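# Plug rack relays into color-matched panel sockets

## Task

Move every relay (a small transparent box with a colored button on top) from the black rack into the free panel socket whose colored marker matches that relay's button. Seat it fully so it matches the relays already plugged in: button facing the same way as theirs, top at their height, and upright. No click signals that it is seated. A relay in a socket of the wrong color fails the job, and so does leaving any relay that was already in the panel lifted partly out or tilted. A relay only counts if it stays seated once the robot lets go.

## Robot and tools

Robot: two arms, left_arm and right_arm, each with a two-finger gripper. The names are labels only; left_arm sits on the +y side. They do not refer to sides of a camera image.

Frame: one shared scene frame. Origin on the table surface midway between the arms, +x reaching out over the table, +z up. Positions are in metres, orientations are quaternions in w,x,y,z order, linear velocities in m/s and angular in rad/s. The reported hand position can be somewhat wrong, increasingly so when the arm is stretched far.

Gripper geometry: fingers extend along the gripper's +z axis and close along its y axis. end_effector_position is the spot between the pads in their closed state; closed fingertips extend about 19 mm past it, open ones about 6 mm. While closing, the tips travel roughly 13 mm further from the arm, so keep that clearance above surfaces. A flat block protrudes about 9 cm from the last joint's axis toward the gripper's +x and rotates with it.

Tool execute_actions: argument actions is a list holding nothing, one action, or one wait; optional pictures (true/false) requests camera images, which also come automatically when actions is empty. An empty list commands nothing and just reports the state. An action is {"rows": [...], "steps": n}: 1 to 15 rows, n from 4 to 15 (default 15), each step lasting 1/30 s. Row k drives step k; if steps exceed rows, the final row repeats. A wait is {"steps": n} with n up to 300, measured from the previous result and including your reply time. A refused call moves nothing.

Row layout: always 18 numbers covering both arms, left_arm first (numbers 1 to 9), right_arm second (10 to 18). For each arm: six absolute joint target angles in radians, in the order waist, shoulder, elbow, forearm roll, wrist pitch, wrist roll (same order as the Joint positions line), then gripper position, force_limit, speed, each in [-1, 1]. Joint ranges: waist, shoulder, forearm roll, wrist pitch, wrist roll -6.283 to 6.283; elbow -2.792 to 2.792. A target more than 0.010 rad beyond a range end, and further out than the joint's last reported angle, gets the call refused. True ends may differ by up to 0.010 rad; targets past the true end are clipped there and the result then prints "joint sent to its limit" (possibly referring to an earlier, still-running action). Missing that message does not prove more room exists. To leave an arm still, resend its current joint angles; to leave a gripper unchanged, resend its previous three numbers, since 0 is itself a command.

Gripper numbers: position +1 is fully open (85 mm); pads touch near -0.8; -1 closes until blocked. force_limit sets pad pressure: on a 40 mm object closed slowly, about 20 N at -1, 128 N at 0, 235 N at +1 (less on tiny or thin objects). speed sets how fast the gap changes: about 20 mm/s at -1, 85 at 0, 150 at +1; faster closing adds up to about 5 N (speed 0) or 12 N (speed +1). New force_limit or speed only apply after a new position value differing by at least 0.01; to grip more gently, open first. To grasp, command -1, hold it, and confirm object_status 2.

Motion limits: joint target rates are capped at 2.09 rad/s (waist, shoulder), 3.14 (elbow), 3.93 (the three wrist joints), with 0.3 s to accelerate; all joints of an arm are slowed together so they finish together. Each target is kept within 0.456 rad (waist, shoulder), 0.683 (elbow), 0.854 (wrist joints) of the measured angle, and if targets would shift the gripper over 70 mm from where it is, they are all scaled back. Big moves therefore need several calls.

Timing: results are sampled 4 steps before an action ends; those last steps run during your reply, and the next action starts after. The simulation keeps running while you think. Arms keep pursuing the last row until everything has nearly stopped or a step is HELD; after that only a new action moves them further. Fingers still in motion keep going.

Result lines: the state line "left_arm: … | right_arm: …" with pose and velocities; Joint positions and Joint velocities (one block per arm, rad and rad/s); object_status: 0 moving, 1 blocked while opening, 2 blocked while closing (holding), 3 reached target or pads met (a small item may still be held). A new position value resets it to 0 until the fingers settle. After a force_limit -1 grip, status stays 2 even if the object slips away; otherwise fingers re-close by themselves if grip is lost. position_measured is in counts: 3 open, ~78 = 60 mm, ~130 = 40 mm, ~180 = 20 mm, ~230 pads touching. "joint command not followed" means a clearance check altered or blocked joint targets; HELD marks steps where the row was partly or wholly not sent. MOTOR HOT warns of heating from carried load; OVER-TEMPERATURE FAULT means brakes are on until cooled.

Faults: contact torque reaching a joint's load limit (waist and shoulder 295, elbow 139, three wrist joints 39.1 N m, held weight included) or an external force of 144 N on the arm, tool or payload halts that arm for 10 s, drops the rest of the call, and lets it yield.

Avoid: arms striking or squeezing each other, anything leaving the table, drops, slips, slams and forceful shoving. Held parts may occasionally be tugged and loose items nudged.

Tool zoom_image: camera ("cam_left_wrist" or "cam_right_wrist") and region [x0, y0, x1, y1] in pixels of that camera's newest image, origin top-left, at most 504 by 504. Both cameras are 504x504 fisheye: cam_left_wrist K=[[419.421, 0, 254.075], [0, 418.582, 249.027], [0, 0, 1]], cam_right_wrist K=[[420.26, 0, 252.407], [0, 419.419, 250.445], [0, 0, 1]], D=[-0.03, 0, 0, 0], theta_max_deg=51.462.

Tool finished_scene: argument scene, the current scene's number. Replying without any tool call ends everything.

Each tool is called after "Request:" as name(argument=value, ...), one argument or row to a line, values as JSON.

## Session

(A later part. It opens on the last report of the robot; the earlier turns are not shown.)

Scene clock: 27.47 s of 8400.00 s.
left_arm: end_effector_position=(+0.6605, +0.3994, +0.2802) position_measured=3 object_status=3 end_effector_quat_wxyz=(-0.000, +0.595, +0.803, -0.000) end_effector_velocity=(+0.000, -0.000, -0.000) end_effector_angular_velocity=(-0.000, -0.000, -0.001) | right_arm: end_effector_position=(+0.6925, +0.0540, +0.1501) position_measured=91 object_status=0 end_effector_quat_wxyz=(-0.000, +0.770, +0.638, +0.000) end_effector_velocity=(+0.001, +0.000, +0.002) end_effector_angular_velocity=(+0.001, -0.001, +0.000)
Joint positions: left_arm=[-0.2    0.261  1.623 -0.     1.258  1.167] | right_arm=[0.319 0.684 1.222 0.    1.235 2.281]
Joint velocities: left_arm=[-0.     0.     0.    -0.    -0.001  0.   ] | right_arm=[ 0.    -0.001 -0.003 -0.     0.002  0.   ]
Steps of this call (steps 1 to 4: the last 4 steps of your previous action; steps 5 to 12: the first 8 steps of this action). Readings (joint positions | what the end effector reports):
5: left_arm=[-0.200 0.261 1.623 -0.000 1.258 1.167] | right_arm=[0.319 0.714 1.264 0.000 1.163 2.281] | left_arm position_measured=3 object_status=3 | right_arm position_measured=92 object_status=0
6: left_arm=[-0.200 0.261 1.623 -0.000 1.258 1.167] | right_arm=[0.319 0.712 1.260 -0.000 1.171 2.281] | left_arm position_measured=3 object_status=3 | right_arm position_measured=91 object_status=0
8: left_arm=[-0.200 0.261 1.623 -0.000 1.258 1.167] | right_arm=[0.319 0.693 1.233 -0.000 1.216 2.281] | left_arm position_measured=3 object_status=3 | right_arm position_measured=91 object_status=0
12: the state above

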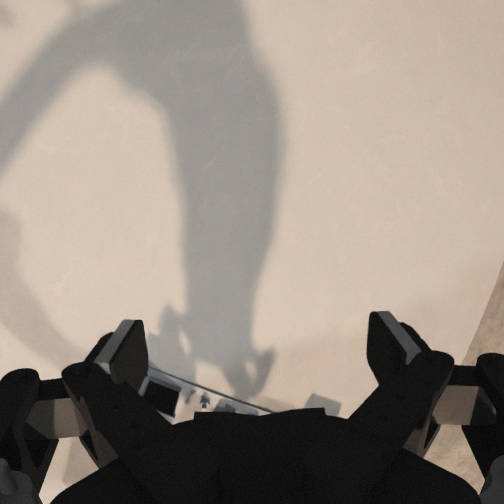

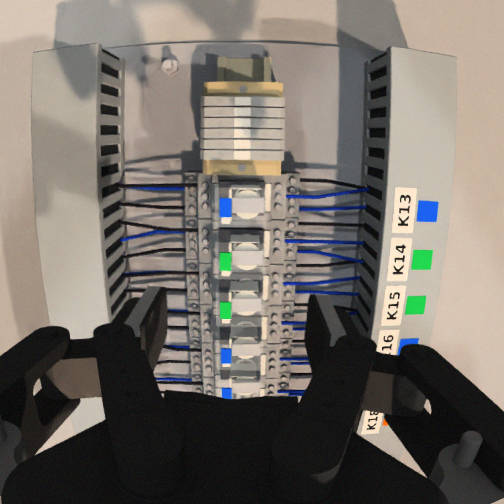

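Request:
execute_actions(
  actions=[
    {"rows":[[-0.2,0.2613,1.6225,0,1.2578,1.167,1,0,0,0.0583,0.4897,1.5655,0,1.0864,-0.8347,0.3,-0.6,0.5]],"steps":15},
  ],
)

Request:
execute_actions(
  actions=[
    {"rows":[[-0.2,0.2613,1.6225,0,1.2578,1.167,1,0,0,0.0583,0.4897,1.5655,0,1.0864,-0.8347,0.3,-0.6,0.5]],"steps":15},
  ],
)

Request:
execute_actions(
  actions=[
    {"rows":[[-0.2,0.2613,1.6225,0,1.2578,1.167,1,0,0,0.0583,0.4897,1.5655,0,1.0864,-0.8347,0.3,-0.6,0.5]],"steps":12},
  ],
  pictures=true,
)

Scene clock: 28.07 s of 8400.00 s.
left_arm: end_effector_position=(+0.6605, +0.3994, +0.2802) position_measured=3 object_status=3 end_effector_quat_wxyz=(-0.000, +0.595, +0.803, -0.000) end_effector_velocity=(-0.000, +0.000, -0.001) end_effector_angular_velocity=(+0.000, +0.002, +0.001) | right_arm: end_effector_position=(+0.6913, -0.0709, +0.1467) position_measured=91 object_status=3 end_effector_quat_wxyz=(-0.000, +0.641, +0.768, -0.000) end_effector_velocity=(-0.044, -0.400, -0.013) end_effector_angular_velocity=(+0.003, -0.001, +1.757)
Joint positions: left_arm=[-0.2    0.261  1.623 -0.     1.258  1.167] | right_arm=[ 0.193  0.591  1.387 -0.     1.164  1.788]
Joint velocities: left_arm=[ 0.     0.     0.    -0.     0.001 -0.   ] | right_arm=[-0.41  -0.307  0.54   0.    -0.235 -2.168]
Steps of this call (steps 1 to 4: the last 4 steps of your previous action; steps 5 to 7: the robot went on to your last target; steps 8 to 18: the first 11 steps of this action). Readings (joint positions | what the end effector reports):
8: left_arm=[-0.200 0.261 1.623 -0.000 1.258 1.167] | right_arm=[0.319 0.684 1.222 0.000 1.236 2.281] | left_arm position_measured=3 object_status=3 | right_arm position_measured=91 object_status=3
9: left_arm=[-0.200 0.261 1.623 -0.000 1.258 1.167] | right_arm=[0.317 0.683 1.225 0.000 1.235 2.274] | left_arm position_measured=3 object_status=3 | right_arm position_measured=91 object_status=3
11: left_arm=[-0.200 0.261 1.623 -0.000 1.258 1.167] | right_arm=[0.299 0.670 1.248 0.000 1.225 2.218] | left_arm position_measured=3 object_status=3 | right_arm position_measured=91 object_status=3
15: left_arm=[-0.200 0.261 1.623 -0.000 1.258 1.167] | right_arm=[0.236 0.623 1.330 -0.000 1.189 1.990] | left_arm position_measured=3 object_status=3 | right_arm position_measured=91 object_status=3
18: the state above

Scene clock: 28.57 s of 8400.00 s.
left_arm: end_effector_position=(+0.6605, +0.3994, +0.2802) position_measured=3 object_status=3 end_effector_quat_wxyz=(-0.000, +0.595, +0.803, -0.000) end_effector_velocity=(-0.000, -0.000, +0.000) end_effector_angular_velocity=(+0.000, +0.001, -0.002) | right_arm: end_effector_position=(+0.6657, -0.1911, +0.1406) position_measured=91 object_status=3 end_effector_quat_wxyz=(-0.000, -0.075, +0.997, -0.000) end_effector_velocity=(-0.015, -0.047, -0.005) end_effector_angular_velocity=(-0.001, +0.002, +3.640)
Joint positions: left_arm=[-0.2    0.261  1.623 -0.     1.258  1.167] | right_arm=[ 0.066  0.495  1.556 -0.     1.091  0.12 ]
Joint velocities: left_arm=[-0.    -0.     0.     0.     0.001  0.001] | right_arm=[-0.053 -0.038  0.07  -0.    -0.03  -3.692]
Steps of this call (steps 1 to 4: the last 4 steps of your previous action; steps 5 to 15: the first 11 steps of this action). Readings (joint positions | what the end effector reports):
5: left_arm=[-0.200 0.261 1.623 -0.000 1.258 1.167] | right_arm=[0.129 0.543 1.472 -0.000 1.127 1.350] | left_arm position_measured=3 object_status=3 | right_arm position_measured=91 object_status=3
6: left_arm=[-0.200 0.261 1.623 -0.000 1.258 1.167] | right_arm=[0.118 0.535 1.486 -0.000 1.121 1.240] | left_arm position_measured=3 object_status=3 | right_arm position_measured=91 object_status=3
8: left_arm=[-0.200 0.261 1.623 -0.000 1.258 1.167] | right_arm=[0.098 0.519 1.513 -0.000 1.109 0.997] | left_arm position_measured=3 object_status=3 | right_arm position_measured=91 object_status=3
12: left_arm=[-0.200 0.261 1.623 -0.000 1.258 1.167] | right_arm=[0.074 0.501 1.545 -0.000 1.095 0.496] | left_arm position_measured=3 object_status=3 | right_arm position_measured=91 object_status=3
15: the state above

Scene clock: 28.97 s of 8400.00 s.
left_arm: end_effector_position=(+0.6605, +0.3994, +0.2802) position_measured=3 object_status=3 end_effector_quat_wxyz=(-0.000, +0.595, +0.803, -0.000) end_effector_velocity=(+0.000, -0.000, +0.001) end_effector_angular_velocity=(-0.000, -0.001, -0.000) | right_arm: end_effector_position=(+0.6635, -0.1977, +0.1401) position_measured=91 object_status=3 end_effector_quat_wxyz=(-0.000, -0.521, +0.854, -0.000) end_effector_velocity=(-0.000, +0.000, -0.000) end_effector_angular_velocity=(+0.000, +0.000, +0.072)
Joint positions: left_arm=[-0.2    0.261  1.623 -0.     1.258  1.167] | right_arm=[ 0.058  0.49   1.565 -0.     1.086 -0.833]
Joint velocities: left_arm=[-0.    -0.001 -0.     0.    -0.     0.   ] | right_arm=[ 0.     0.    -0.     0.    -0.    -0.071]
Steps of this call (steps 1 to 4: the last 4 steps of your previous action; steps 5 to 12: the first 8 steps of this action). Readings (joint positions | what the end effector reports):
5: left_arm=[-0.200 0.261 1.623 -0.000 1.258 1.167] | right_arm=[0.060 0.491 1.563 -0.000 1.088 -0.480] | left_arm position_measured=3 object_status=3 | right_arm position_measured=91 object_status=3
6: left_arm=[-0.200 0.261 1.623 -0.000 1.258 1.167] | right_arm=[0.060 0.491 1.564 -0.000 1.087 -0.574] | left_arm position_measured=3 object_status=3 | right_arm position_measured=91 object_status=3
8: left_arm=[-0.200 0.261 1.623 -0.000 1.258 1.167] | right_arm=[0.059 0.490 1.565 -0.000 1.087 -0.718] | left_arm position_measured=3 object_status=3 | right_arm position_measured=91 object_status=3
12: the state above

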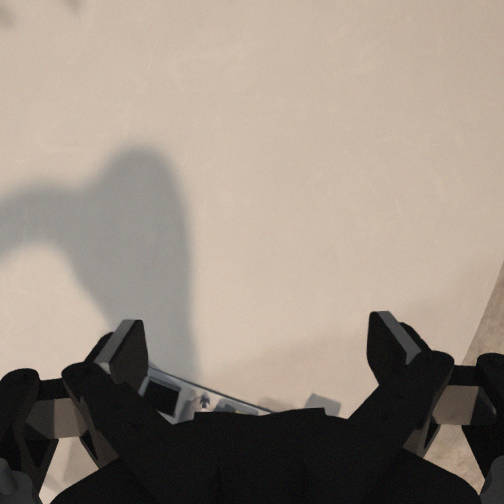

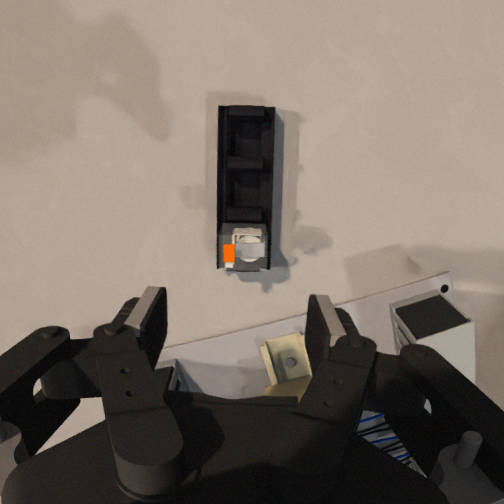

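Request:
execute_actions(
  actions=[
    {"rows":[[-0.2,0.2613,1.6225,0,1.2578,1.167,1,0,0,0.0583,0.5344,1.6067,0,1.0006,-0.8347,0.3,-0.6,0.5]],"steps":15},
  ],
  pictures=true,
)

Request:
zoom_image(
  camera="cam_right_wrist",
  region=[160,200,330,400],
)

Scene clock: 29.53 s of 8400.00 s.
left_arm: end_effector_position=(+0.6605, +0.3994, +0.2802) position_measured=3 object_status=3 end_effector_quat_wxyz=(-0.000, +0.595, +0.803, -0.000) end_effector_velocity=(+0.001, -0.000, +0.001) end_effector_angular_velocity=(-0.000, -0.003, +0.001) | right_arm: end_effector_position=(+0.6636, -0.1978, +0.0850) position_measured=91 object_status=3 end_effector_quat_wxyz=(-0.000, -0.521, +0.853, -0.000) end_effector_velocity=(+0.000, +0.000, +0.001) end_effector_angular_velocity=(+0.002, -0.002, -0.001)
Joint positions: left_arm=[-0.2    0.261  1.623 -0.     1.258  1.167] | right_arm=[ 0.058  0.535  1.606 -0.     1.001 -0.835]
Joint velocities: left_arm=[-0.    -0.    -0.001 -0.    -0.002 -0.001] | right_arm=[-0.    -0.002  0.     0.001 -0.001 -0.   ]
Steps of this call (steps 1 to 4: the last 4 steps of your previous action; steps 5 to 6: the robot went on to your last target; steps 7 to 17: the first 11 steps of this action). Readings (joint positions | what the end effector reports):
7: left_arm=[-0.200 0.261 1.623 -0.000 1.258 1.167] | right_arm=[0.058 0.490 1.566 -0.000 1.086 -0.835] | left_arm position_measured=3 object_status=3 | right_arm position_measured=91 object_status=3
8: left_arm=[-0.200 0.261 1.623 -0.000 1.258 1.167] | right_arm=[0.058 0.492 1.569 0.000 1.079 -0.835] | left_arm position_measured=3 object_status=3 | right_arm position_measured=91 object_status=3
10: left_arm=[-0.200 0.261 1.623 -0.000 1.258 1.167] | right_arm=[0.058 0.518 1.593 0.000 1.029 -0.835] | left_arm position_measured=3 object_status=3 | right_arm position_measured=91 object_status=3
14: left_arm=[-0.200 0.261 1.623 -0.000 1.258 1.167] | right_arm=[0.058 0.535 1.606 -0.000 1.001 -0.835] | left_arm position_measured=3 object_status=3 | right_arm position_measured=91 object_status=3
17: the state above

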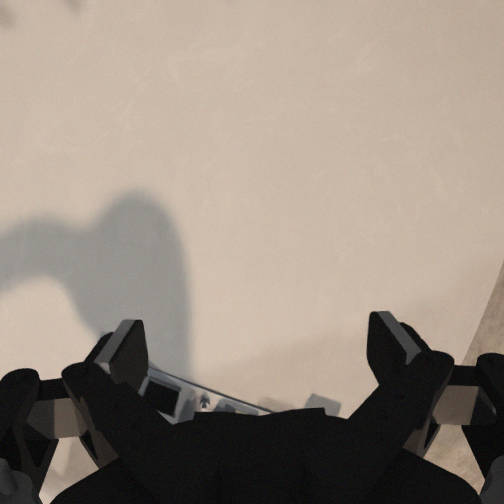

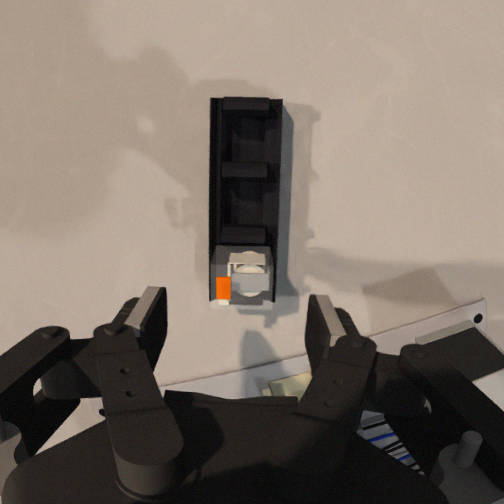

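Region (160, 200, 330, 400) of cam_right_wrist's 504x504 image, scaled by 2.520, with more detail than that image has; it fills the left 428 columns of this view, and the rest is white.

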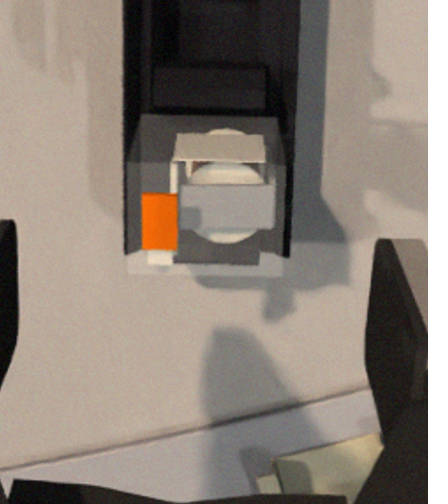

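Request:
execute_actions(
  actions=[
    {"rows":[[-0.2,0.2613,1.6225,0,1.2578,1.167,1,0,0,0.0579,0.5449,1.621,0,0.9756,-0.8351,0.3,-0.6,0.5],[-0.2,0.2613,1.6225,0,1.2578,1.167,1,0,0,0.0579,0.5449,1.621,0,0.9756,-0.8351,0.3,-0.6,0.5],[-0.2,0.2613,1.6225,0,1.2578,1.167,1,0,0,0.0579,0.5449,1.621,0,0.9756,-0.8351,0.3,-0.6,0.5],[-0.2,0.2613,1.6225,0,1.2578,1.167,1,0,0,0.0579,0.5449,1.621,0,0.9756,-0.8351,0.3,-0.6,0.5],[-0.2,0.2613,1.6225,0,1.2578,1.167,1,0,0,0.0579,0.5588,1.6301,0,0.9527,-0.8351,0.3,-0.6,0.5]],"steps":14},
  ],
  pictures=true,
)

Request:
zoom_image(
  camera="cam_right_wrist",
  region=[160,200,330,400],
)

Scene clock: 30.37 s of 8400.00 s.
left_arm: end_effector_position=(+0.6605, +0.3994, +0.2802) position_measured=3 object_status=3 end_effector_quat_wxyz=(-0.000, +0.595, +0.803, -0.000) end_effector_velocity=(-0.000, -0.001, +0.000) end_effector_angular_velocity=(-0.000, -0.001, -0.002) | right_arm: end_effector_position=(+0.6616, -0.1986, +0.0551) position_measured=91 object_status=3 end_effector_quat_wxyz=(-0.000, -0.521, +0.853, -0.000) end_effector_velocity=(+0.001, +0.000, +0.000) end_effector_angular_velocity=(+0.001, -0.002, -0.000)
Joint positions: left_arm=[-0.2    0.261  1.623 -0.     1.258  1.167] | right_arm=[ 0.058  0.559  1.63  -0.     0.953 -0.835]
Joint velocities: left_arm=[-0.002 -0.001 -0.    -0.     0.    -0.   ] | right_arm=[ 0.    -0.    -0.     0.    -0.002 -0.   ]
Steps of this call (steps 1 to 4: the last 4 steps of your previous action; steps 5 to 15: the robot went on to your last target; steps 16 to 25: the first 10 steps of this action). Readings (joint positions | what the end effector reports):
16: left_arm=[-0.200 0.261 1.623 -0.000 1.258 1.167] | right_arm=[0.058 0.534 1.607 0.000 1.000 -0.835] | left_arm position_measured=3 object_status=3 | right_arm position_measured=91 object_status=3
17: left_arm=[-0.200 0.261 1.623 -0.000 1.258 1.167] | right_arm=[0.058 0.536 1.610 0.000 0.993 -0.835] | left_arm position_measured=3 object_status=3 | right_arm position_measured=91 object_status=3
19: left_arm=[-0.200 0.261 1.623 -0.000 1.258 1.167] | right_arm=[0.058 0.544 1.621 0.000 0.977 -0.835] | left_arm position_measured=3 object_status=3 | right_arm position_measured=91 object_status=3
23: left_arm=[-0.200 0.261 1.623 -0.000 1.258 1.167] | right_arm=[0.058 0.558 1.630 -0.000 0.954 -0.835] | left_arm position_measured=3 object_status=3 | right_arm position_measured=91 object_status=3
25: the state above

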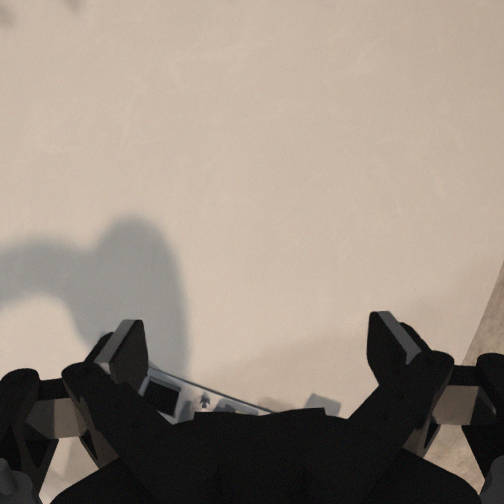

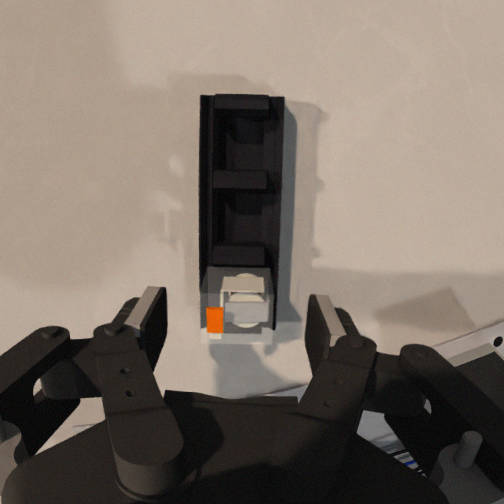

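Region (160, 200, 330, 400) of cam_right_wrist's 504x504 image, scaled by 2.520, with more detail than that image has; it fills the left 428 columns of this view, and the rest is white.

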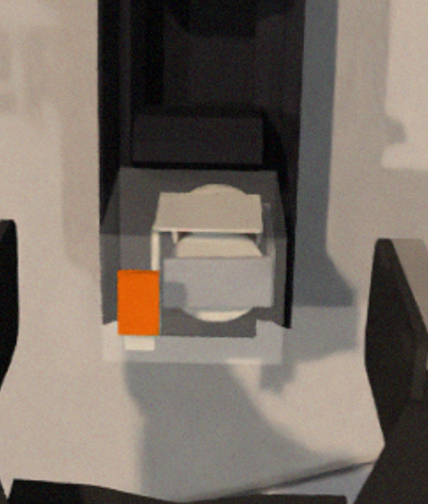

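Perfect (top 270, left 118). Grip.

Request:
execute_actions(
  actions=[
    {"rows":[[-0.2,0.2613,1.6225,0,1.2578,1.167,1,0,0,0.0579,0.5588,1.6301,0,0.9527,-0.8351,-1,-0.6,0]],"steps":15},
  ],
)

Request:
execute_actions(
  actions=[
    {"rows":[[-0.2,0.2613,1.6225,0,1.2578,1.167,1,0,0,0.0579,0.5588,1.6301,0,0.9527,-0.8351,-1,-0.6,0]],"steps":12},
  ],
  pictures=true,
)

Request:
zoom_image(
  camera="cam_right_wrist",
  region=[160,200,330,400],
)

Scene clock: 30.90 s of 8400.00 s.
left_arm: end_effector_position=(+0.6605, +0.3994, +0.2802) position_measured=3 object_status=3 end_effector_quat_wxyz=(-0.000, +0.595, +0.803, -0.000) end_effector_velocity=(-0.000, +0.001, -0.000) end_effector_angular_velocity=(+0.000, +0.001, +0.001) | right_arm: end_effector_position=(+0.6616, -0.1986, +0.0551) position_measured=151 object_status=0 end_effector_quat_wxyz=(+0.000, -0.521, +0.853, -0.000) end_effector_velocity=(-0.000, +0.000, -0.001) end_effector_angular_velocity=(+0.000, +0.001, +0.000)
Joint positions: left_arm=[-0.2    0.261  1.623 -0.     1.258  1.167] | right_arm=[ 0.058  0.559  1.63  -0.     0.953 -0.835]
Joint velocities: left_arm=[ 0.001 -0.     0.001  0.     0.     0.   ] | right_arm=[ 0.001  0.001  0.     0.001 -0.    -0.   ]
Steps of this call (steps 1 to 4: the last 4 steps of your previous action; step 5: the robot went on to your last target; steps 6 to 16: the first 11 steps of this action). Readings (joint positions | what the end effector reports):
6: left_arm=[-0.200 0.261 1.623 -0.000 1.258 1.167] | right_arm=[0.058 0.559 1.630 -0.000 0.953 -0.835] | left_arm position_measured=3 object_status=3 | right_arm position_measured=91 object_status=0
7: left_arm=[-0.200 0.261 1.623 -0.000 1.258 1.167] | right_arm=[0.058 0.559 1.630 -0.000 0.953 -0.835] | left_arm position_measured=3 object_status=3 | right_arm position_measured=92 object_status=0
9: left_arm=[-0.200 0.261 1.623 -0.000 1.258 1.167] | right_arm=[0.058 0.559 1.630 -0.000 0.953 -0.835] | left_arm position_measured=3 object_status=3 | right_arm position_measured=101 object_status=0
13: left_arm=[-0.200 0.261 1.623 -0.000 1.258 1.167] | right_arm=[0.058 0.559 1.630 -0.000 0.953 -0.835] | left_arm position_measured=3 object_status=3 | right_arm position_measured=129 object_status=0
16: the state above

Scene clock: 31.30 s of 8400.00 s.
left_arm: end_effector_position=(+0.6605, +0.3994, +0.2802) position_measured=3 object_status=3 end_effector_quat_wxyz=(-0.000, +0.595, +0.803, -0.000) end_effector_velocity=(-0.000, +0.001, -0.000) end_effector_angular_velocity=(+0.000, +0.001, -0.000) | right_arm: end_effector_position=(+0.6617, -0.1985, +0.0552) position_measured=165 object_status=2 end_effector_quat_wxyz=(+0.000, -0.521, +0.853, -0.000) end_effector_velocity=(-0.000, +0.001, +0.000) end_effector_angular_velocity=(-0.000, -0.000, +0.001)
Joint positions: left_arm=[-0.2    0.261  1.623 -0.     1.258  1.167] | right_arm=[ 0.058  0.559  1.63   0.     0.953 -0.835]
Joint velocities: left_arm=[ 0.001 -0.     0.001  0.     0.     0.002] | right_arm=[ 0.001  0.    -0.    -0.     0.     0.   ]
Steps of this call (steps 1 to 4: the last 4 steps of your previous action; steps 5 to 12: the first 8 steps of this action). Readings (joint positions | what the end effector reports):
5: left_arm=[-0.200 0.261 1.623 -0.000 1.258 1.167] | right_arm=[0.058 0.559 1.630 0.000 0.953 -0.835] | left_arm position_measured=3 object_status=3 | right_arm position_measured=165 object_status=0
6: left_arm=[-0.200 0.261 1.623 -0.000 1.258 1.167] | right_arm=[0.058 0.559 1.630 0.000 0.953 -0.835] | left_arm position_measured=3 object_status=3 | right_arm position_measured=165 object_status=0
8: left_arm=[-0.200 0.261 1.623 -0.000 1.258 1.167] | right_arm=[0.058 0.559 1.630 0.000 0.953 -0.835] | left_arm position_measured=3 object_status=3 | right_arm position_measured=165 object_status=2
12: the state above

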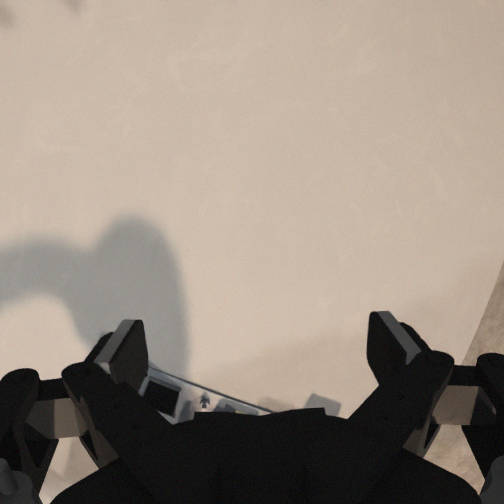

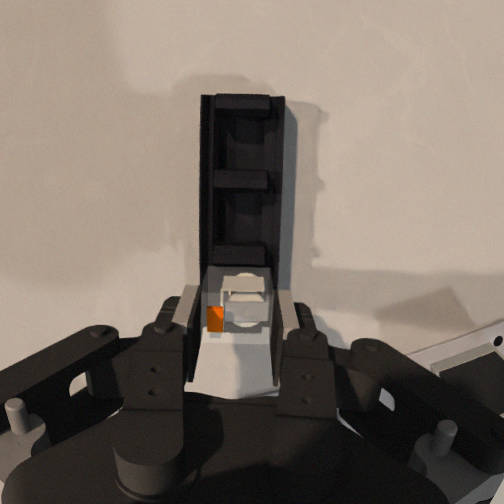

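Region (160, 200, 330, 400) of cam_right_wrist's 504x504 image, scaled by 2.520, with more detail than that image has; it fills the left 428 columns of this view, and the rest is white.

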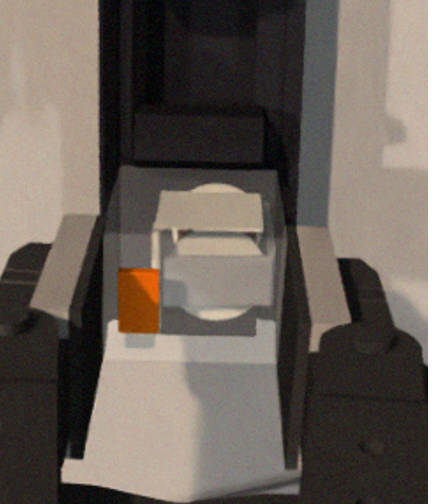

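Request:
execute_actions(
  actions=[
    {"rows":[[-0.2,0.2613,1.6225,0,1.2578,1.167,1,0,0,0.0579,0.5621,1.632,0,0.9475,-0.8351,-1,-0.6,0],[-0.2,0.2613,1.6225,0,1.2578,1.167,1,0,0,0.0579,0.5553,1.627,0,0.9593,-0.8351,-1,-0.6,0],[-0.2,0.2613,1.6225,0,1.2578,1.167,1,0,0,0.0579,0.5519,1.625,0,0.9647,-0.8351,-1,-0.6,0],[-0.2,0.2613,1.6225,0,1.2578,1.167,1,0,0,0.0579,0.5449,1.621,0,0.9756,-0.8351,-1,-0.6,0],[-0.2,0.2613,1.6225,0,1.2578,1.167,1,0,0,0.0579,0.4868,1.5702,0,1.0846,-0.8351,-1,-0.6,0]],"steps":15},
  ],
)

Request:
execute_actions(
  actions=[
    {"rows":[[-0.2,0.2613,1.6225,0,1.2578,1.167,1,0,0,0.2139,0.5672,1.42,0,1.1544,2.1765,-1,-0.6,0]],"steps":15},
  ],
)

Request:
execute_actions(
  actions=[
    {"rows":[[-0.2,0.2613,1.6225,0,1.2578,1.167,1,0,0,0.2139,0.5672,1.42,0,1.1544,2.1765,-1,-0.6,0]],"steps":15},
  ],
)

Request:
execute_actions(
  actions=[
    {"rows":[[-0.2,0.2613,1.6225,0,1.2578,1.167,1,0,0,0.2139,0.5672,1.42,0,1.1544,2.1765,-1,-0.6,0]],"steps":10},
  ],
  pictures=true,
)

Scene clock: 32.10 s of 8400.00 s.
left_arm: end_effector_position=(+0.6605, +0.3994, +0.2802) position_measured=3 object_status=3 end_effector_quat_wxyz=(-0.000, +0.595, +0.803, -0.000) end_effector_velocity=(+0.000, +0.001, -0.000) end_effector_angular_velocity=(+0.000, +0.000, +0.001) | right_arm: end_effector_position=(+0.6617, -0.1985, +0.1403) position_measured=165 object_status=2 end_effector_quat_wxyz=(+0.000, -0.521, +0.853, -0.000) end_effector_velocity=(-0.011, -0.002, -0.003) end_effector_angular_velocity=(-0.008, +0.033, +0.000)
Joint positions: left_arm=[-0.2    0.261  1.623 -0.     1.258  1.167] | right_arm=[ 0.058  0.486  1.57   0.     1.084 -0.835]
Joint velocities: left_arm=[ 0.001  0.    -0.    -0.     0.     0.   ] | right_arm=[0.001 0.001 0.005 0.001 0.028 0.   ]
Steps of this call (steps 1 to 4: the last 4 steps of your previous action; steps 5 to 13: the robot went on to your last target; steps 14 to 24: the first 11 steps of this action). Readings (joint positions | what the end effector reports):
14: left_arm=[-0.200 0.261 1.623 -0.000 1.258 1.167] | right_arm=[0.058 0.559 1.630 0.000 0.953 -0.835] | left_arm position_measured=3 object_status=3 | right_arm position_measured=165 object_status=2
15: left_arm=[-0.200 0.261 1.623 -0.000 1.258 1.167] | right_arm=[0.058 0.560 1.631 0.000 0.950 -0.835] | left_arm position_measured=3 object_status=3 | right_arm position_measured=165 object_status=2
17: left_arm=[-0.200 0.261 1.623 -0.000 1.258 1.167] | right_arm=[0.058 0.556 1.628 0.000 0.959 -0.835] | left_arm position_measured=3 object_status=3 | right_arm position_measured=165 object_status=2
21: left_arm=[-0.200 0.261 1.623 -0.000 1.258 1.167] | right_arm=[0.058 0.508 1.589 0.000 1.045 -0.835] | left_arm position_measured=3 object_status=3 | right_arm position_measured=165 object_status=2
24: the state above

Scene clock: 32.60 s of 8400.00 s.
left_arm: end_effector_position=(+0.6605, +0.3994, +0.2802) position_measured=3 object_status=3 end_effector_quat_wxyz=(-0.000, +0.595, +0.803, -0.000) end_effector_velocity=(+0.000, +0.001, +0.000) end_effector_angular_velocity=(-0.000, -0.001, +0.001) | right_arm: end_effector_position=(+0.6707, -0.1129, +0.1467) position_measured=165 object_status=2 end_effector_quat_wxyz=(+0.000, -0.259, +0.966, -0.000) end_effector_velocity=(+0.012, +0.300, +0.019) end_effector_angular_velocity=(-0.000, +0.002, -3.168)
Joint positions: left_arm=[-0.2    0.261  1.623 -0.     1.258  1.167] | right_arm=[ 0.156  0.537  1.476 -0.     1.128 -0.165]
Joint velocities: left_arm=[ 0.001 -0.     0.    -0.    -0.001  0.   ] | right_arm=[ 0.337  0.176 -0.323  0.     0.15   3.505]
Steps of this call (steps 1 to 4: the last 4 steps of your previous action; steps 5 to 15: the first 11 steps of this action). Readings (joint positions | what the end effector reports):
5: left_arm=[-0.200 0.261 1.623 -0.000 1.258 1.167] | right_arm=[0.058 0.487 1.570 0.000 1.085 -0.835] | left_arm position_measured=3 object_status=3 | right_arm position_measured=165 object_status=2
6: left_arm=[-0.200 0.261 1.623 -0.000 1.258 1.167] | right_arm=[0.059 0.487 1.569 -0.000 1.085 -0.828] | left_arm position_measured=3 object_status=3 | right_arm position_measured=165 object_status=2
8: left_arm=[-0.200 0.261 1.623 -0.000 1.258 1.167] | right_arm=[0.070 0.493 1.559 -0.000 1.090 -0.770] | left_arm position_measured=3 object_status=3 | right_arm position_measured=165 object_status=2
12: left_arm=[-0.200 0.261 1.623 -0.000 1.258 1.167] | right_arm=[0.119 0.518 1.512 -0.000 1.112 -0.483] | left_arm position_measured=3 object_status=3 | right_arm position_measured=165 object_status=2
15: the state above

Scene clock: 33.10 s of 8400.00 s.
left_arm: end_effector_position=(+0.6605, +0.3994, +0.2802) position_measured=3 object_status=3 end_effector_quat_wxyz=(-0.000, +0.595, +0.803, -0.000) end_effector_velocity=(+0.000, +0.001, +0.000) end_effector_angular_velocity=(-0.000, -0.001, +0.001) | right_arm: end_effector_position=(+0.6708, -0.0622, +0.1501) position_measured=165 object_status=2 end_effector_quat_wxyz=(+0.000, +0.600, +0.800, -0.000) end_effector_velocity=(-0.001, +0.012, +0.001) end_effector_angular_velocity=(+0.000, -0.000, -3.363)
Joint positions: left_arm=[-0.2    0.261  1.623 -0.     1.258  1.167] | right_arm=[ 0.212  0.566  1.422 -0.     1.154  1.704]
Joint velocities: left_arm=[ 0.001 -0.    -0.    -0.    -0.001 -0.   ] | right_arm=[ 0.014  0.006 -0.012  0.     0.006  3.377]
Steps of this call (steps 1 to 4: the last 4 steps of your previous action; steps 5 to 15: the first 11 steps of this action). Readings (joint positions | what the end effector reports):
5: left_arm=[-0.200 0.261 1.623 -0.000 1.258 1.167] | right_arm=[0.196 0.558 1.438 -0.000 1.146 0.458] | left_arm position_measured=3 object_status=3 | right_arm position_measured=165 object_status=2
6: left_arm=[-0.200 0.261 1.623 -0.000 1.258 1.167] | right_arm=[0.200 0.560 1.434 -0.000 1.148 0.583] | left_arm position_measured=3 object_status=3 | right_arm position_measured=165 object_status=2
8: left_arm=[-0.200 0.261 1.623 -0.000 1.258 1.167] | right_arm=[0.205 0.563 1.429 -0.000 1.150 0.834] | left_arm position_measured=3 object_status=3 | right_arm position_measured=165 object_status=2
12: left_arm=[-0.200 0.261 1.623 -0.000 1.258 1.167] | right_arm=[0.211 0.565 1.423 -0.000 1.153 1.335] | left_arm position_measured=3 object_status=3 | right_arm position_measured=165 object_status=2
15: the state above

Scene clock: 33.43 s of 8400.00 s.
left_arm: end_effector_position=(+0.6605, +0.3994, +0.2802) position_measured=3 object_status=3 end_effector_quat_wxyz=(-0.000, +0.595, +0.803, -0.000) end_effector_velocity=(+0.001, +0.001, +0.000) end_effector_angular_velocity=(-0.000, -0.002, +0.001) | right_arm: end_effector_position=(+0.6707, -0.0608, +0.1501) position_measured=165 object_status=2 end_effector_quat_wxyz=(+0.000, +0.770, +0.638, -0.000) end_effector_velocity=(+0.000, -0.000, +0.000) end_effector_angular_velocity=(+0.000, -0.000, -0.005)
Joint positions: left_arm=[-0.2    0.261  1.623 -0.     1.258  1.167] | right_arm=[ 0.214  0.567  1.42  -0.     1.154  2.176]
Joint velocities: left_arm=[ 0.001 -0.    -0.     0.    -0.002  0.001] | right_arm=[-0.    -0.    -0.     0.    -0.     0.005]
Steps of this call (steps 1 to 4: the last 4 steps of your previous action; steps 5 to 10: the first 6 steps of this action). Readings (joint positions | what the end effector reports):
5: left_arm=[-0.200 0.261 1.623 -0.000 1.258 1.167] | right_arm=[0.214 0.567 1.420 -0.000 1.154 2.106] | left_arm position_measured=3 object_status=3 | right_arm position_measured=165 object_status=2
6: left_arm=[-0.200 0.261 1.623 -0.000 1.258 1.167] | right_arm=[0.214 0.567 1.420 -0.000 1.154 2.143] | left_arm position_measured=3 object_status=3 | right_arm position_measured=165 object_status=2
8: left_arm=[-0.200 0.261 1.623 -0.000 1.258 1.167] | right_arm=[0.214 0.567 1.420 -0.000 1.154 2.175] | left_arm position_measured=3 object_status=3 | right_arm position_measured=165 object_status=2
10: the state above

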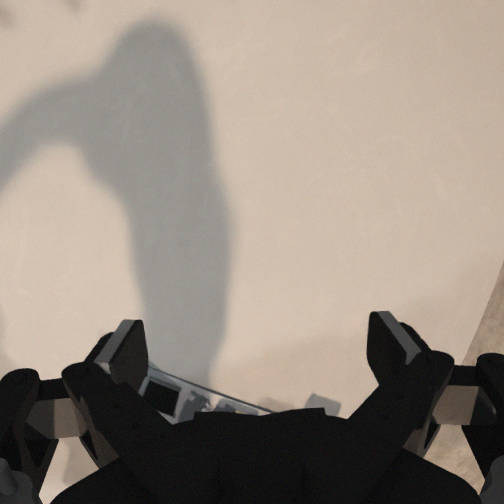

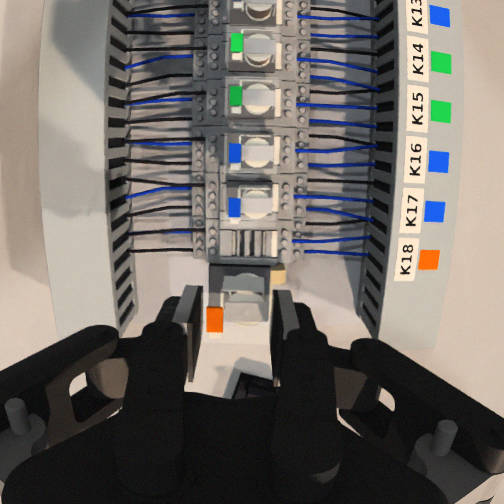

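Request:
execute_actions(
  actions=[
    {"rows":[[-0.2,0.2613,1.6225,0,1.2578,1.167,1,0,0,0.2122,0.5702,1.415,0,1.1563,2.1747,-1,-0.6,0],[-0.2,0.2613,1.6225,0,1.2578,1.167,1,0,0,0.2122,0.5702,1.415,0,1.1563,2.1747,-1,-0.6,0],[-0.2,0.2613,1.6225,0,1.2578,1.167,1,0,0,0.2122,0.6175,1.465,0,1.0591,2.1747,-1,-0.6,0]],"steps":15},
  ],
  pictures=true,
)

Request:
zoom_image(
  camera="cam_right_wrist",
  region=[160,200,330,400],
)

Scene clock: 34.03 s of 8400.00 s.
left_arm: end_effector_position=(+0.6605, +0.3994, +0.2802) position_measured=3 object_status=3 end_effector_quat_wxyz=(-0.000, +0.595, +0.803, -0.000) end_effector_velocity=(+0.001, +0.002, +0.000) end_effector_angular_velocity=(-0.000, -0.001, +0.003) | right_arm: end_effector_position=(+0.6734, -0.0612, +0.0848) position_measured=165 object_status=2 end_effector_quat_wxyz=(-0.000, +0.770, +0.638, -0.000) end_effector_velocity=(+0.001, +0.000, +0.002) end_effector_angular_velocity=(+0.002, -0.005, +0.000)
Joint positions: left_arm=[-0.2    0.261  1.623 -0.     1.258  1.167] | right_arm=[ 0.212  0.618  1.465 -0.     1.059  2.175]
Joint velocities: left_arm=[ 0.003  0.    -0.001 -0.    -0.001 -0.   ] | right_arm=[-0.    -0.003  0.     0.    -0.003 -0.001]
Steps of this call (steps 1 to 4: the last 4 steps of your previous action; steps 5 to 7: the robot went on to your last target; steps 8 to 18: the first 11 steps of this action). Readings (joint positions | what the end effector reports):
8: left_arm=[-0.200 0.261 1.623 -0.000 1.258 1.167] | right_arm=[0.214 0.567 1.420 -0.000 1.154 2.176] | left_arm position_measured=3 object_status=3 | right_arm position_measured=165 object_status=2
9: left_arm=[-0.200 0.261 1.623 -0.000 1.258 1.167] | right_arm=[0.213 0.569 1.417 0.000 1.155 2.176] | left_arm position_measured=3 object_status=3 | right_arm position_measured=165 object_status=2
11: left_arm=[-0.200 0.261 1.623 -0.000 1.258 1.167] | right_arm=[0.212 0.574 1.418 0.000 1.150 2.175] | left_arm position_measured=3 object_status=3 | right_arm position_measured=165 object_status=2
15: left_arm=[-0.200 0.261 1.623 -0.000 1.258 1.167] | right_arm=[0.212 0.618 1.465 -0.000 1.062 2.175] | left_arm position_measured=3 object_status=3 | right_arm position_measured=165 object_status=2
18: the state above

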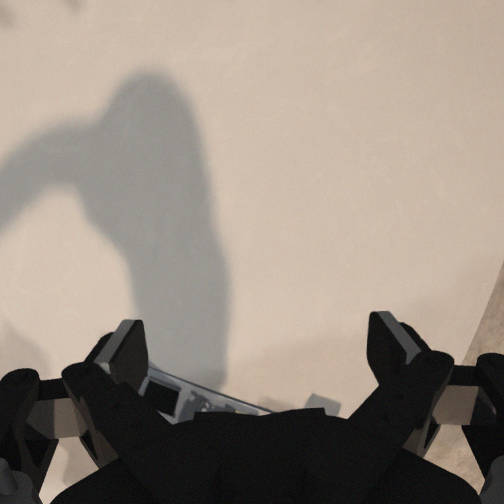

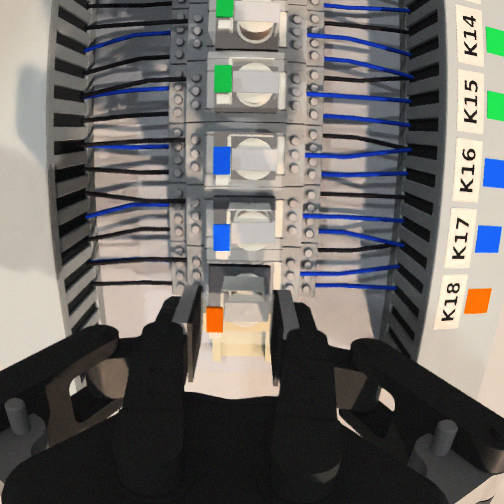

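Region (160, 200, 330, 400) of cam_right_wrist's 504x504 image, scaled by 2.520, with more detail than that image has; it fills the left 428 columns of this view, and the rest is white.

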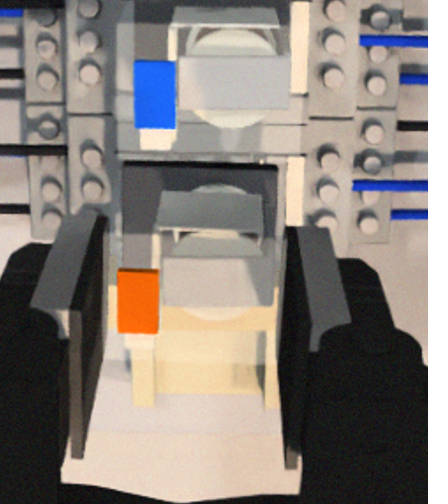

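Request:
execute_actions(
  actions=[
    {"rows":[[-0.2,0.2613,1.6225,0,1.2578,1.167,1,0,0,0.2107,0.62,1.4606,0,1.061,2.1733,-1,-0.6,0]],"steps":11},
  ],
  pictures=true,
)

Request:
zoom_image(
  camera="cam_right_wrist",
  region=[160,200,330,400],
)

Scene clock: 34.60 s of 8400.00 s.
left_arm: end_effector_position=(+0.6605, +0.3994, +0.2802) position_measured=3 object_status=3 end_effector_quat_wxyz=(-0.000, +0.595, +0.803, -0.000) end_effector_velocity=(-0.001, -0.000, -0.000) end_effector_angular_velocity=(+0.000, +0.001, +0.000) | right_arm: end_effector_position=(+0.6755, -0.0616, +0.0854) position_measured=165 object_status=2 end_effector_quat_wxyz=(+0.000, +0.770, +0.638, +0.000) end_effector_velocity=(-0.001, +0.000, -0.001) end_effector_angular_velocity=(-0.001, +0.004, +0.000)
Joint positions: left_arm=[-0.2    0.261  1.623 -0.     1.258  1.167] | right_arm=[0.211 0.62  1.461 0.    1.061 2.173]
Joint velocities: left_arm=[-0.    -0.     0.001 -0.     0.001 -0.   ] | right_arm=[ 0.     0.002 -0.001  0.     0.003 -0.   ]
Steps of this call (steps 1 to 4: the last 4 steps of your previous action; steps 5 to 10: the robot went on to your last target; steps 11 to 17: the first 7 steps of this action). Readings (joint positions | what the end effector reports):
11: left_arm=[-0.200 0.261 1.623 -0.000 1.258 1.167] | right_arm=[0.212 0.618 1.465 -0.000 1.059 2.175] | left_arm position_measured=3 object_status=3 | right_arm position_measured=165 object_status=2
12: left_arm=[-0.200 0.261 1.623 -0.000 1.258 1.167] | right_arm=[0.212 0.618 1.463 0.000 1.059 2.174] | left_arm position_measured=3 object_status=3 | right_arm position_measured=165 object_status=2
14: left_arm=[-0.200 0.261 1.623 -0.000 1.258 1.167] | right_arm=[0.211 0.619 1.461 0.000 1.060 2.173] | left_arm position_measured=3 object_status=3 | right_arm position_measured=165 object_status=2
17: the state above

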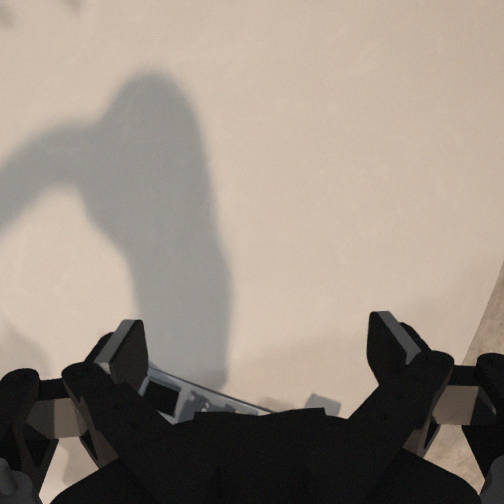

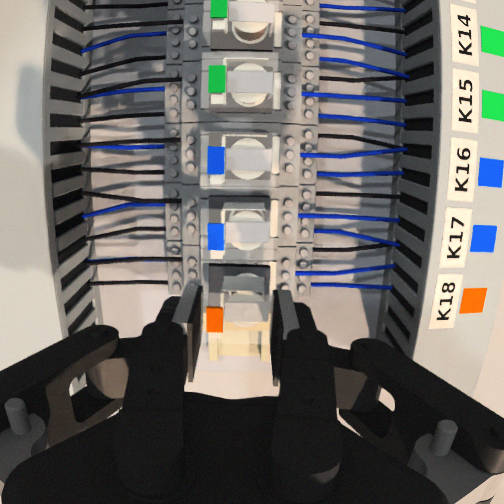

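Region (160, 200, 330, 400) of cam_right_wrist's 504x504 image, scaled by 2.520, with more detail than that image has; it fills the left 428 columns of this view, and the rest is white.

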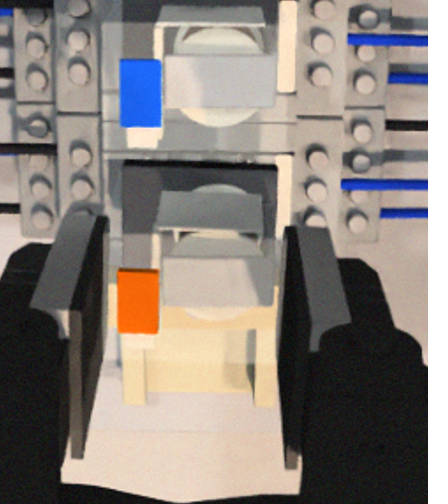

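Request:
execute_actions(
  actions=[
    {"rows":[[-0.2,0.2613,1.6225,0,1.2578,1.167,1,0,0,0.2104,0.62,1.4606,0,1.061,2.173,-1,-0.6,0],[-0.2,0.2613,1.6225,0,1.2578,1.167,1,0,0,0.2104,0.6206,1.4611,0,1.0599,2.173,-1,-0.6,0],[-0.2,0.2613,1.6225,0,1.2578,1.167,1,0,0,0.2104,0.6212,1.4616,0,1.0588,2.173,-1,-0.6,0],[-0.2,0.2613,1.6225,0,1.2578,1.167,1,0,0,0.2104,0.6218,1.462,0,1.0578,2.173,-1,-0.6,0],[-0.2,0.2613,1.6225,0,1.2578,1.167,1,0,0,0.2104,0.6223,1.4625,0,1.0568,2.173,-1,-0.6,0],[-0.2,0.2613,1.6225,0,1.2578,1.167,1,0,0,0.2104,0.6229,1.463,0,1.0557,2.173,-1,-0.6,0],[-0.2,0.2613,1.6225,0,1.2578,1.167,1,0,0,0.2104,0.6235,1.4634,0,1.0547,2.173,-1,-0.6,0],[-0.2,0.2613,1.6225,0,1.2578,1.167,1,0,0,0.2104,0.624,1.4639,0,1.0537,2.173,-1,-0.6,0],[-0.2,0.2613,1.6225,0,1.2578,1.167,1,0,0,0.2104,0.6245,1.4643,0,1.0528,2.173,-1,-0.6,0],[-0.2,0.2613,1.6225,0,1.2578,1.167,1,0,0,0.2104,0.6249,1.4646,0,1.0521,2.173,-1,-0.6,0],[-0.2,0.2613,1.6225,0,1.2578,1.167,1,0,0,0.2104,0.6253,1.4649,0,1.0514,2.173,-1,-0.6,0],[-0.2,0.2613,1.6225,0,1.2578,1.167,1,0,0,0.2104,0.6257,1.4652,0,1.0507,2.173,-1,-0.6,0],[-0.2,0.2613,1.6225,0,1.2578,1.167,1,0,0,0.2104,0.6261,1.4656,0,1.0499,2.173,-1,-0.6,0],[-0.2,0.2613,1.6225,0,1.2578,1.167,1,0,0,0.2104,0.6265,1.4659,0,1.0492,2.173,-1,-0.6,0],[-0.2,0.2613,1.6225,0,1.2578,1.167,1,0,0,0.2104,0.6269,1.4662,0,1.0485,2.173,-1,-0.6,0]],"steps":15},
  ],
)

Request:
execute_actions(
  actions=[
    {"rows":[[-0.2,0.2613,1.6225,0,1.2578,1.167,1,0,0,0.2104,0.6273,1.4665,0,1.0478,2.173,-1,-0.6,0],[-0.2,0.2613,1.6225,0,1.2578,1.167,1,0,0,0.2104,0.6277,1.4668,0,1.0471,2.173,-1,-0.6,0],[-0.2,0.2613,1.6225,0,1.2578,1.167,1,0,0,0.2104,0.6281,1.4672,0,1.0463,2.173,-1,-0.6,0],[-0.2,0.2613,1.6225,0,1.2578,1.167,1,0,0,0.2104,0.6281,1.4672,0,1.0463,2.173,-1,-0.6,0],[-0.2,0.2613,1.6225,0,1.2578,1.167,1,0,0,0.2104,0.6285,1.4675,0,1.0456,2.173,-1,-0.6,0],[-0.2,0.2613,1.6225,0,1.2578,1.167,1,0,0,0.2104,0.6285,1.4675,0,1.0456,2.173,-1,-0.6,0],[-0.2,0.2613,1.6225,0,1.2578,1.167,1,0,0,0.2104,0.6289,1.4678,0,1.0449,2.173,-1,-0.6,0]],"steps":13},
  ],
  pictures=true,
)

Request:
zoom_image(
  camera="cam_right_wrist",
  region=[160,200,330,400],
)

Scene clock: 35.53 s of 8400.00 s.
left_arm: end_effector_position=(+0.6605, +0.3994, +0.2802) position_measured=3 object_status=3 end_effector_quat_wxyz=(-0.000, +0.595, +0.803, -0.000) end_effector_velocity=(+0.000, +0.001, -0.000) end_effector_angular_velocity=(+0.000, +0.000, +0.002) | right_arm: end_effector_position=(+0.6755, -0.0619, +0.0796) position_measured=165 object_status=2 end_effector_quat_wxyz=(-0.000, +0.770, +0.638, +0.000) end_effector_velocity=(+0.001, -0.000, -0.017) end_effector_angular_velocity=(-0.000, -0.000, -0.001)
Joint positions: left_arm=[-0.2    0.261  1.623 -0.     1.258  1.167] | right_arm=[0.21  0.624 1.464 0.    1.053 2.173]
Joint velocities: left_arm=[ 0.001  0.    -0.    -0.    -0.    -0.   ] | right_arm=[-0.001  0.014  0.01  -0.    -0.024 -0.   ]
Steps of this call (steps 1 to 4: the last 4 steps of your previous action; steps 5 to 15: the robot went on to your last target; steps 16 to 17: nothing new was sent; steps 18 to 28: the first 11 steps of this action). Readings (joint positions | what the end effector reports):
18: left_arm=[-0.200 0.261 1.623 -0.000 1.258 1.167] | right_arm=[0.211 0.620 1.461 0.000 1.061 2.173] | left_arm position_measured=3 object_status=3 | right_arm position_measured=165 object_status=2
19: left_arm=[-0.200 0.261 1.623 -0.000 1.258 1.167] | right_arm=[0.211 0.620 1.461 0.000 1.061 2.173] | left_arm position_measured=3 object_status=3 | right_arm position_measured=165 object_status=2
21: left_arm=[-0.200 0.261 1.623 -0.000 1.258 1.167] | right_arm=[0.210 0.621 1.461 0.000 1.060 2.173] | left_arm position_measured=3 object_status=3 | right_arm position_measured=165 object_status=2
25: left_arm=[-0.200 0.261 1.623 -0.000 1.258 1.167] | right_arm=[0.210 0.623 1.463 0.000 1.056 2.173] | left_arm position_measured=3 object_status=3 | right_arm position_measured=165 object_status=2
28: the state above

Scene clock: 35.97 s of 8400.00 s.
left_arm: end_effector_position=(+0.6605, +0.3994, +0.2802) position_measured=3 object_status=3 end_effector_quat_wxyz=(-0.000, +0.595, +0.803, -0.000) end_effector_velocity=(-0.000, -0.000, -0.000) end_effector_angular_velocity=(+0.000, +0.000, +0.001) | right_arm: end_effector_position=(+0.6757, -0.0618, +0.0748) position_measured=165 object_status=2 end_effector_quat_wxyz=(+0.000, +0.770, +0.638, +0.000) end_effector_velocity=(-0.001, +0.000, -0.002) end_effector_angular_velocity=(-0.000, -0.000, +0.001)
Joint positions: left_arm=[-0.2    0.261  1.623 -0.     1.258  1.167] | right_arm=[0.21  0.628 1.467 0.    1.045 2.173]
Joint velocities: left_arm=[-0.     0.     0.    -0.     0.    -0.001] | right_arm=[ 0.001  0.001  0.003 -0.    -0.004  0.   ]
Steps of this call (steps 1 to 4: the last 4 steps of your previous action; steps 5 to 13: the first 9 steps of this action). Readings (joint positions | what the end effector reports):
5: left_arm=[-0.200 0.261 1.623 -0.000 1.258 1.167] | right_arm=[0.210 0.627 1.466 0.000 1.049 2.173] | left_arm position_measured=3 object_status=3 | right_arm position_measured=165 object_status=2
6: left_arm=[-0.200 0.261 1.623 -0.000 1.258 1.167] | right_arm=[0.210 0.627 1.466 0.000 1.048 2.173] | left_arm position_measured=3 object_status=3 | right_arm position_measured=165 object_status=2
8: left_arm=[-0.200 0.261 1.623 -0.000 1.258 1.167] | right_arm=[0.210 0.628 1.467 0.000 1.047 2.173] | left_arm position_measured=3 object_status=3 | right_arm position_measured=165 object_status=2
12: left_arm=[-0.200 0.261 1.623 -0.000 1.258 1.167] | right_arm=[0.210 0.628 1.467 0.000 1.045 2.173] | left_arm position_measured=3 object_status=3 | right_arm position_measured=165 object_status=2
13: the state above

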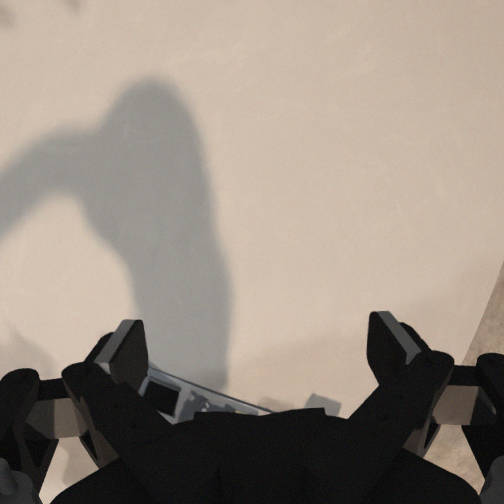

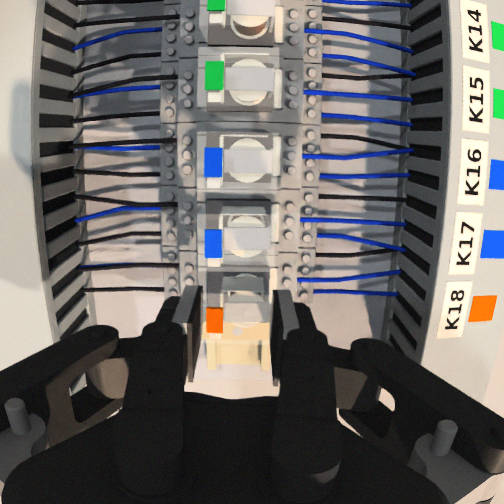

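Region (160, 200, 330, 400) of cam_right_wrist's 504x504 image, scaled by 2.520, with more detail than that image has; it fills the left 428 columns of this view, and the rest is white.

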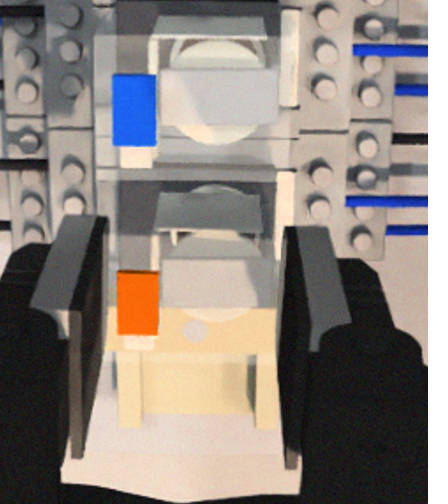

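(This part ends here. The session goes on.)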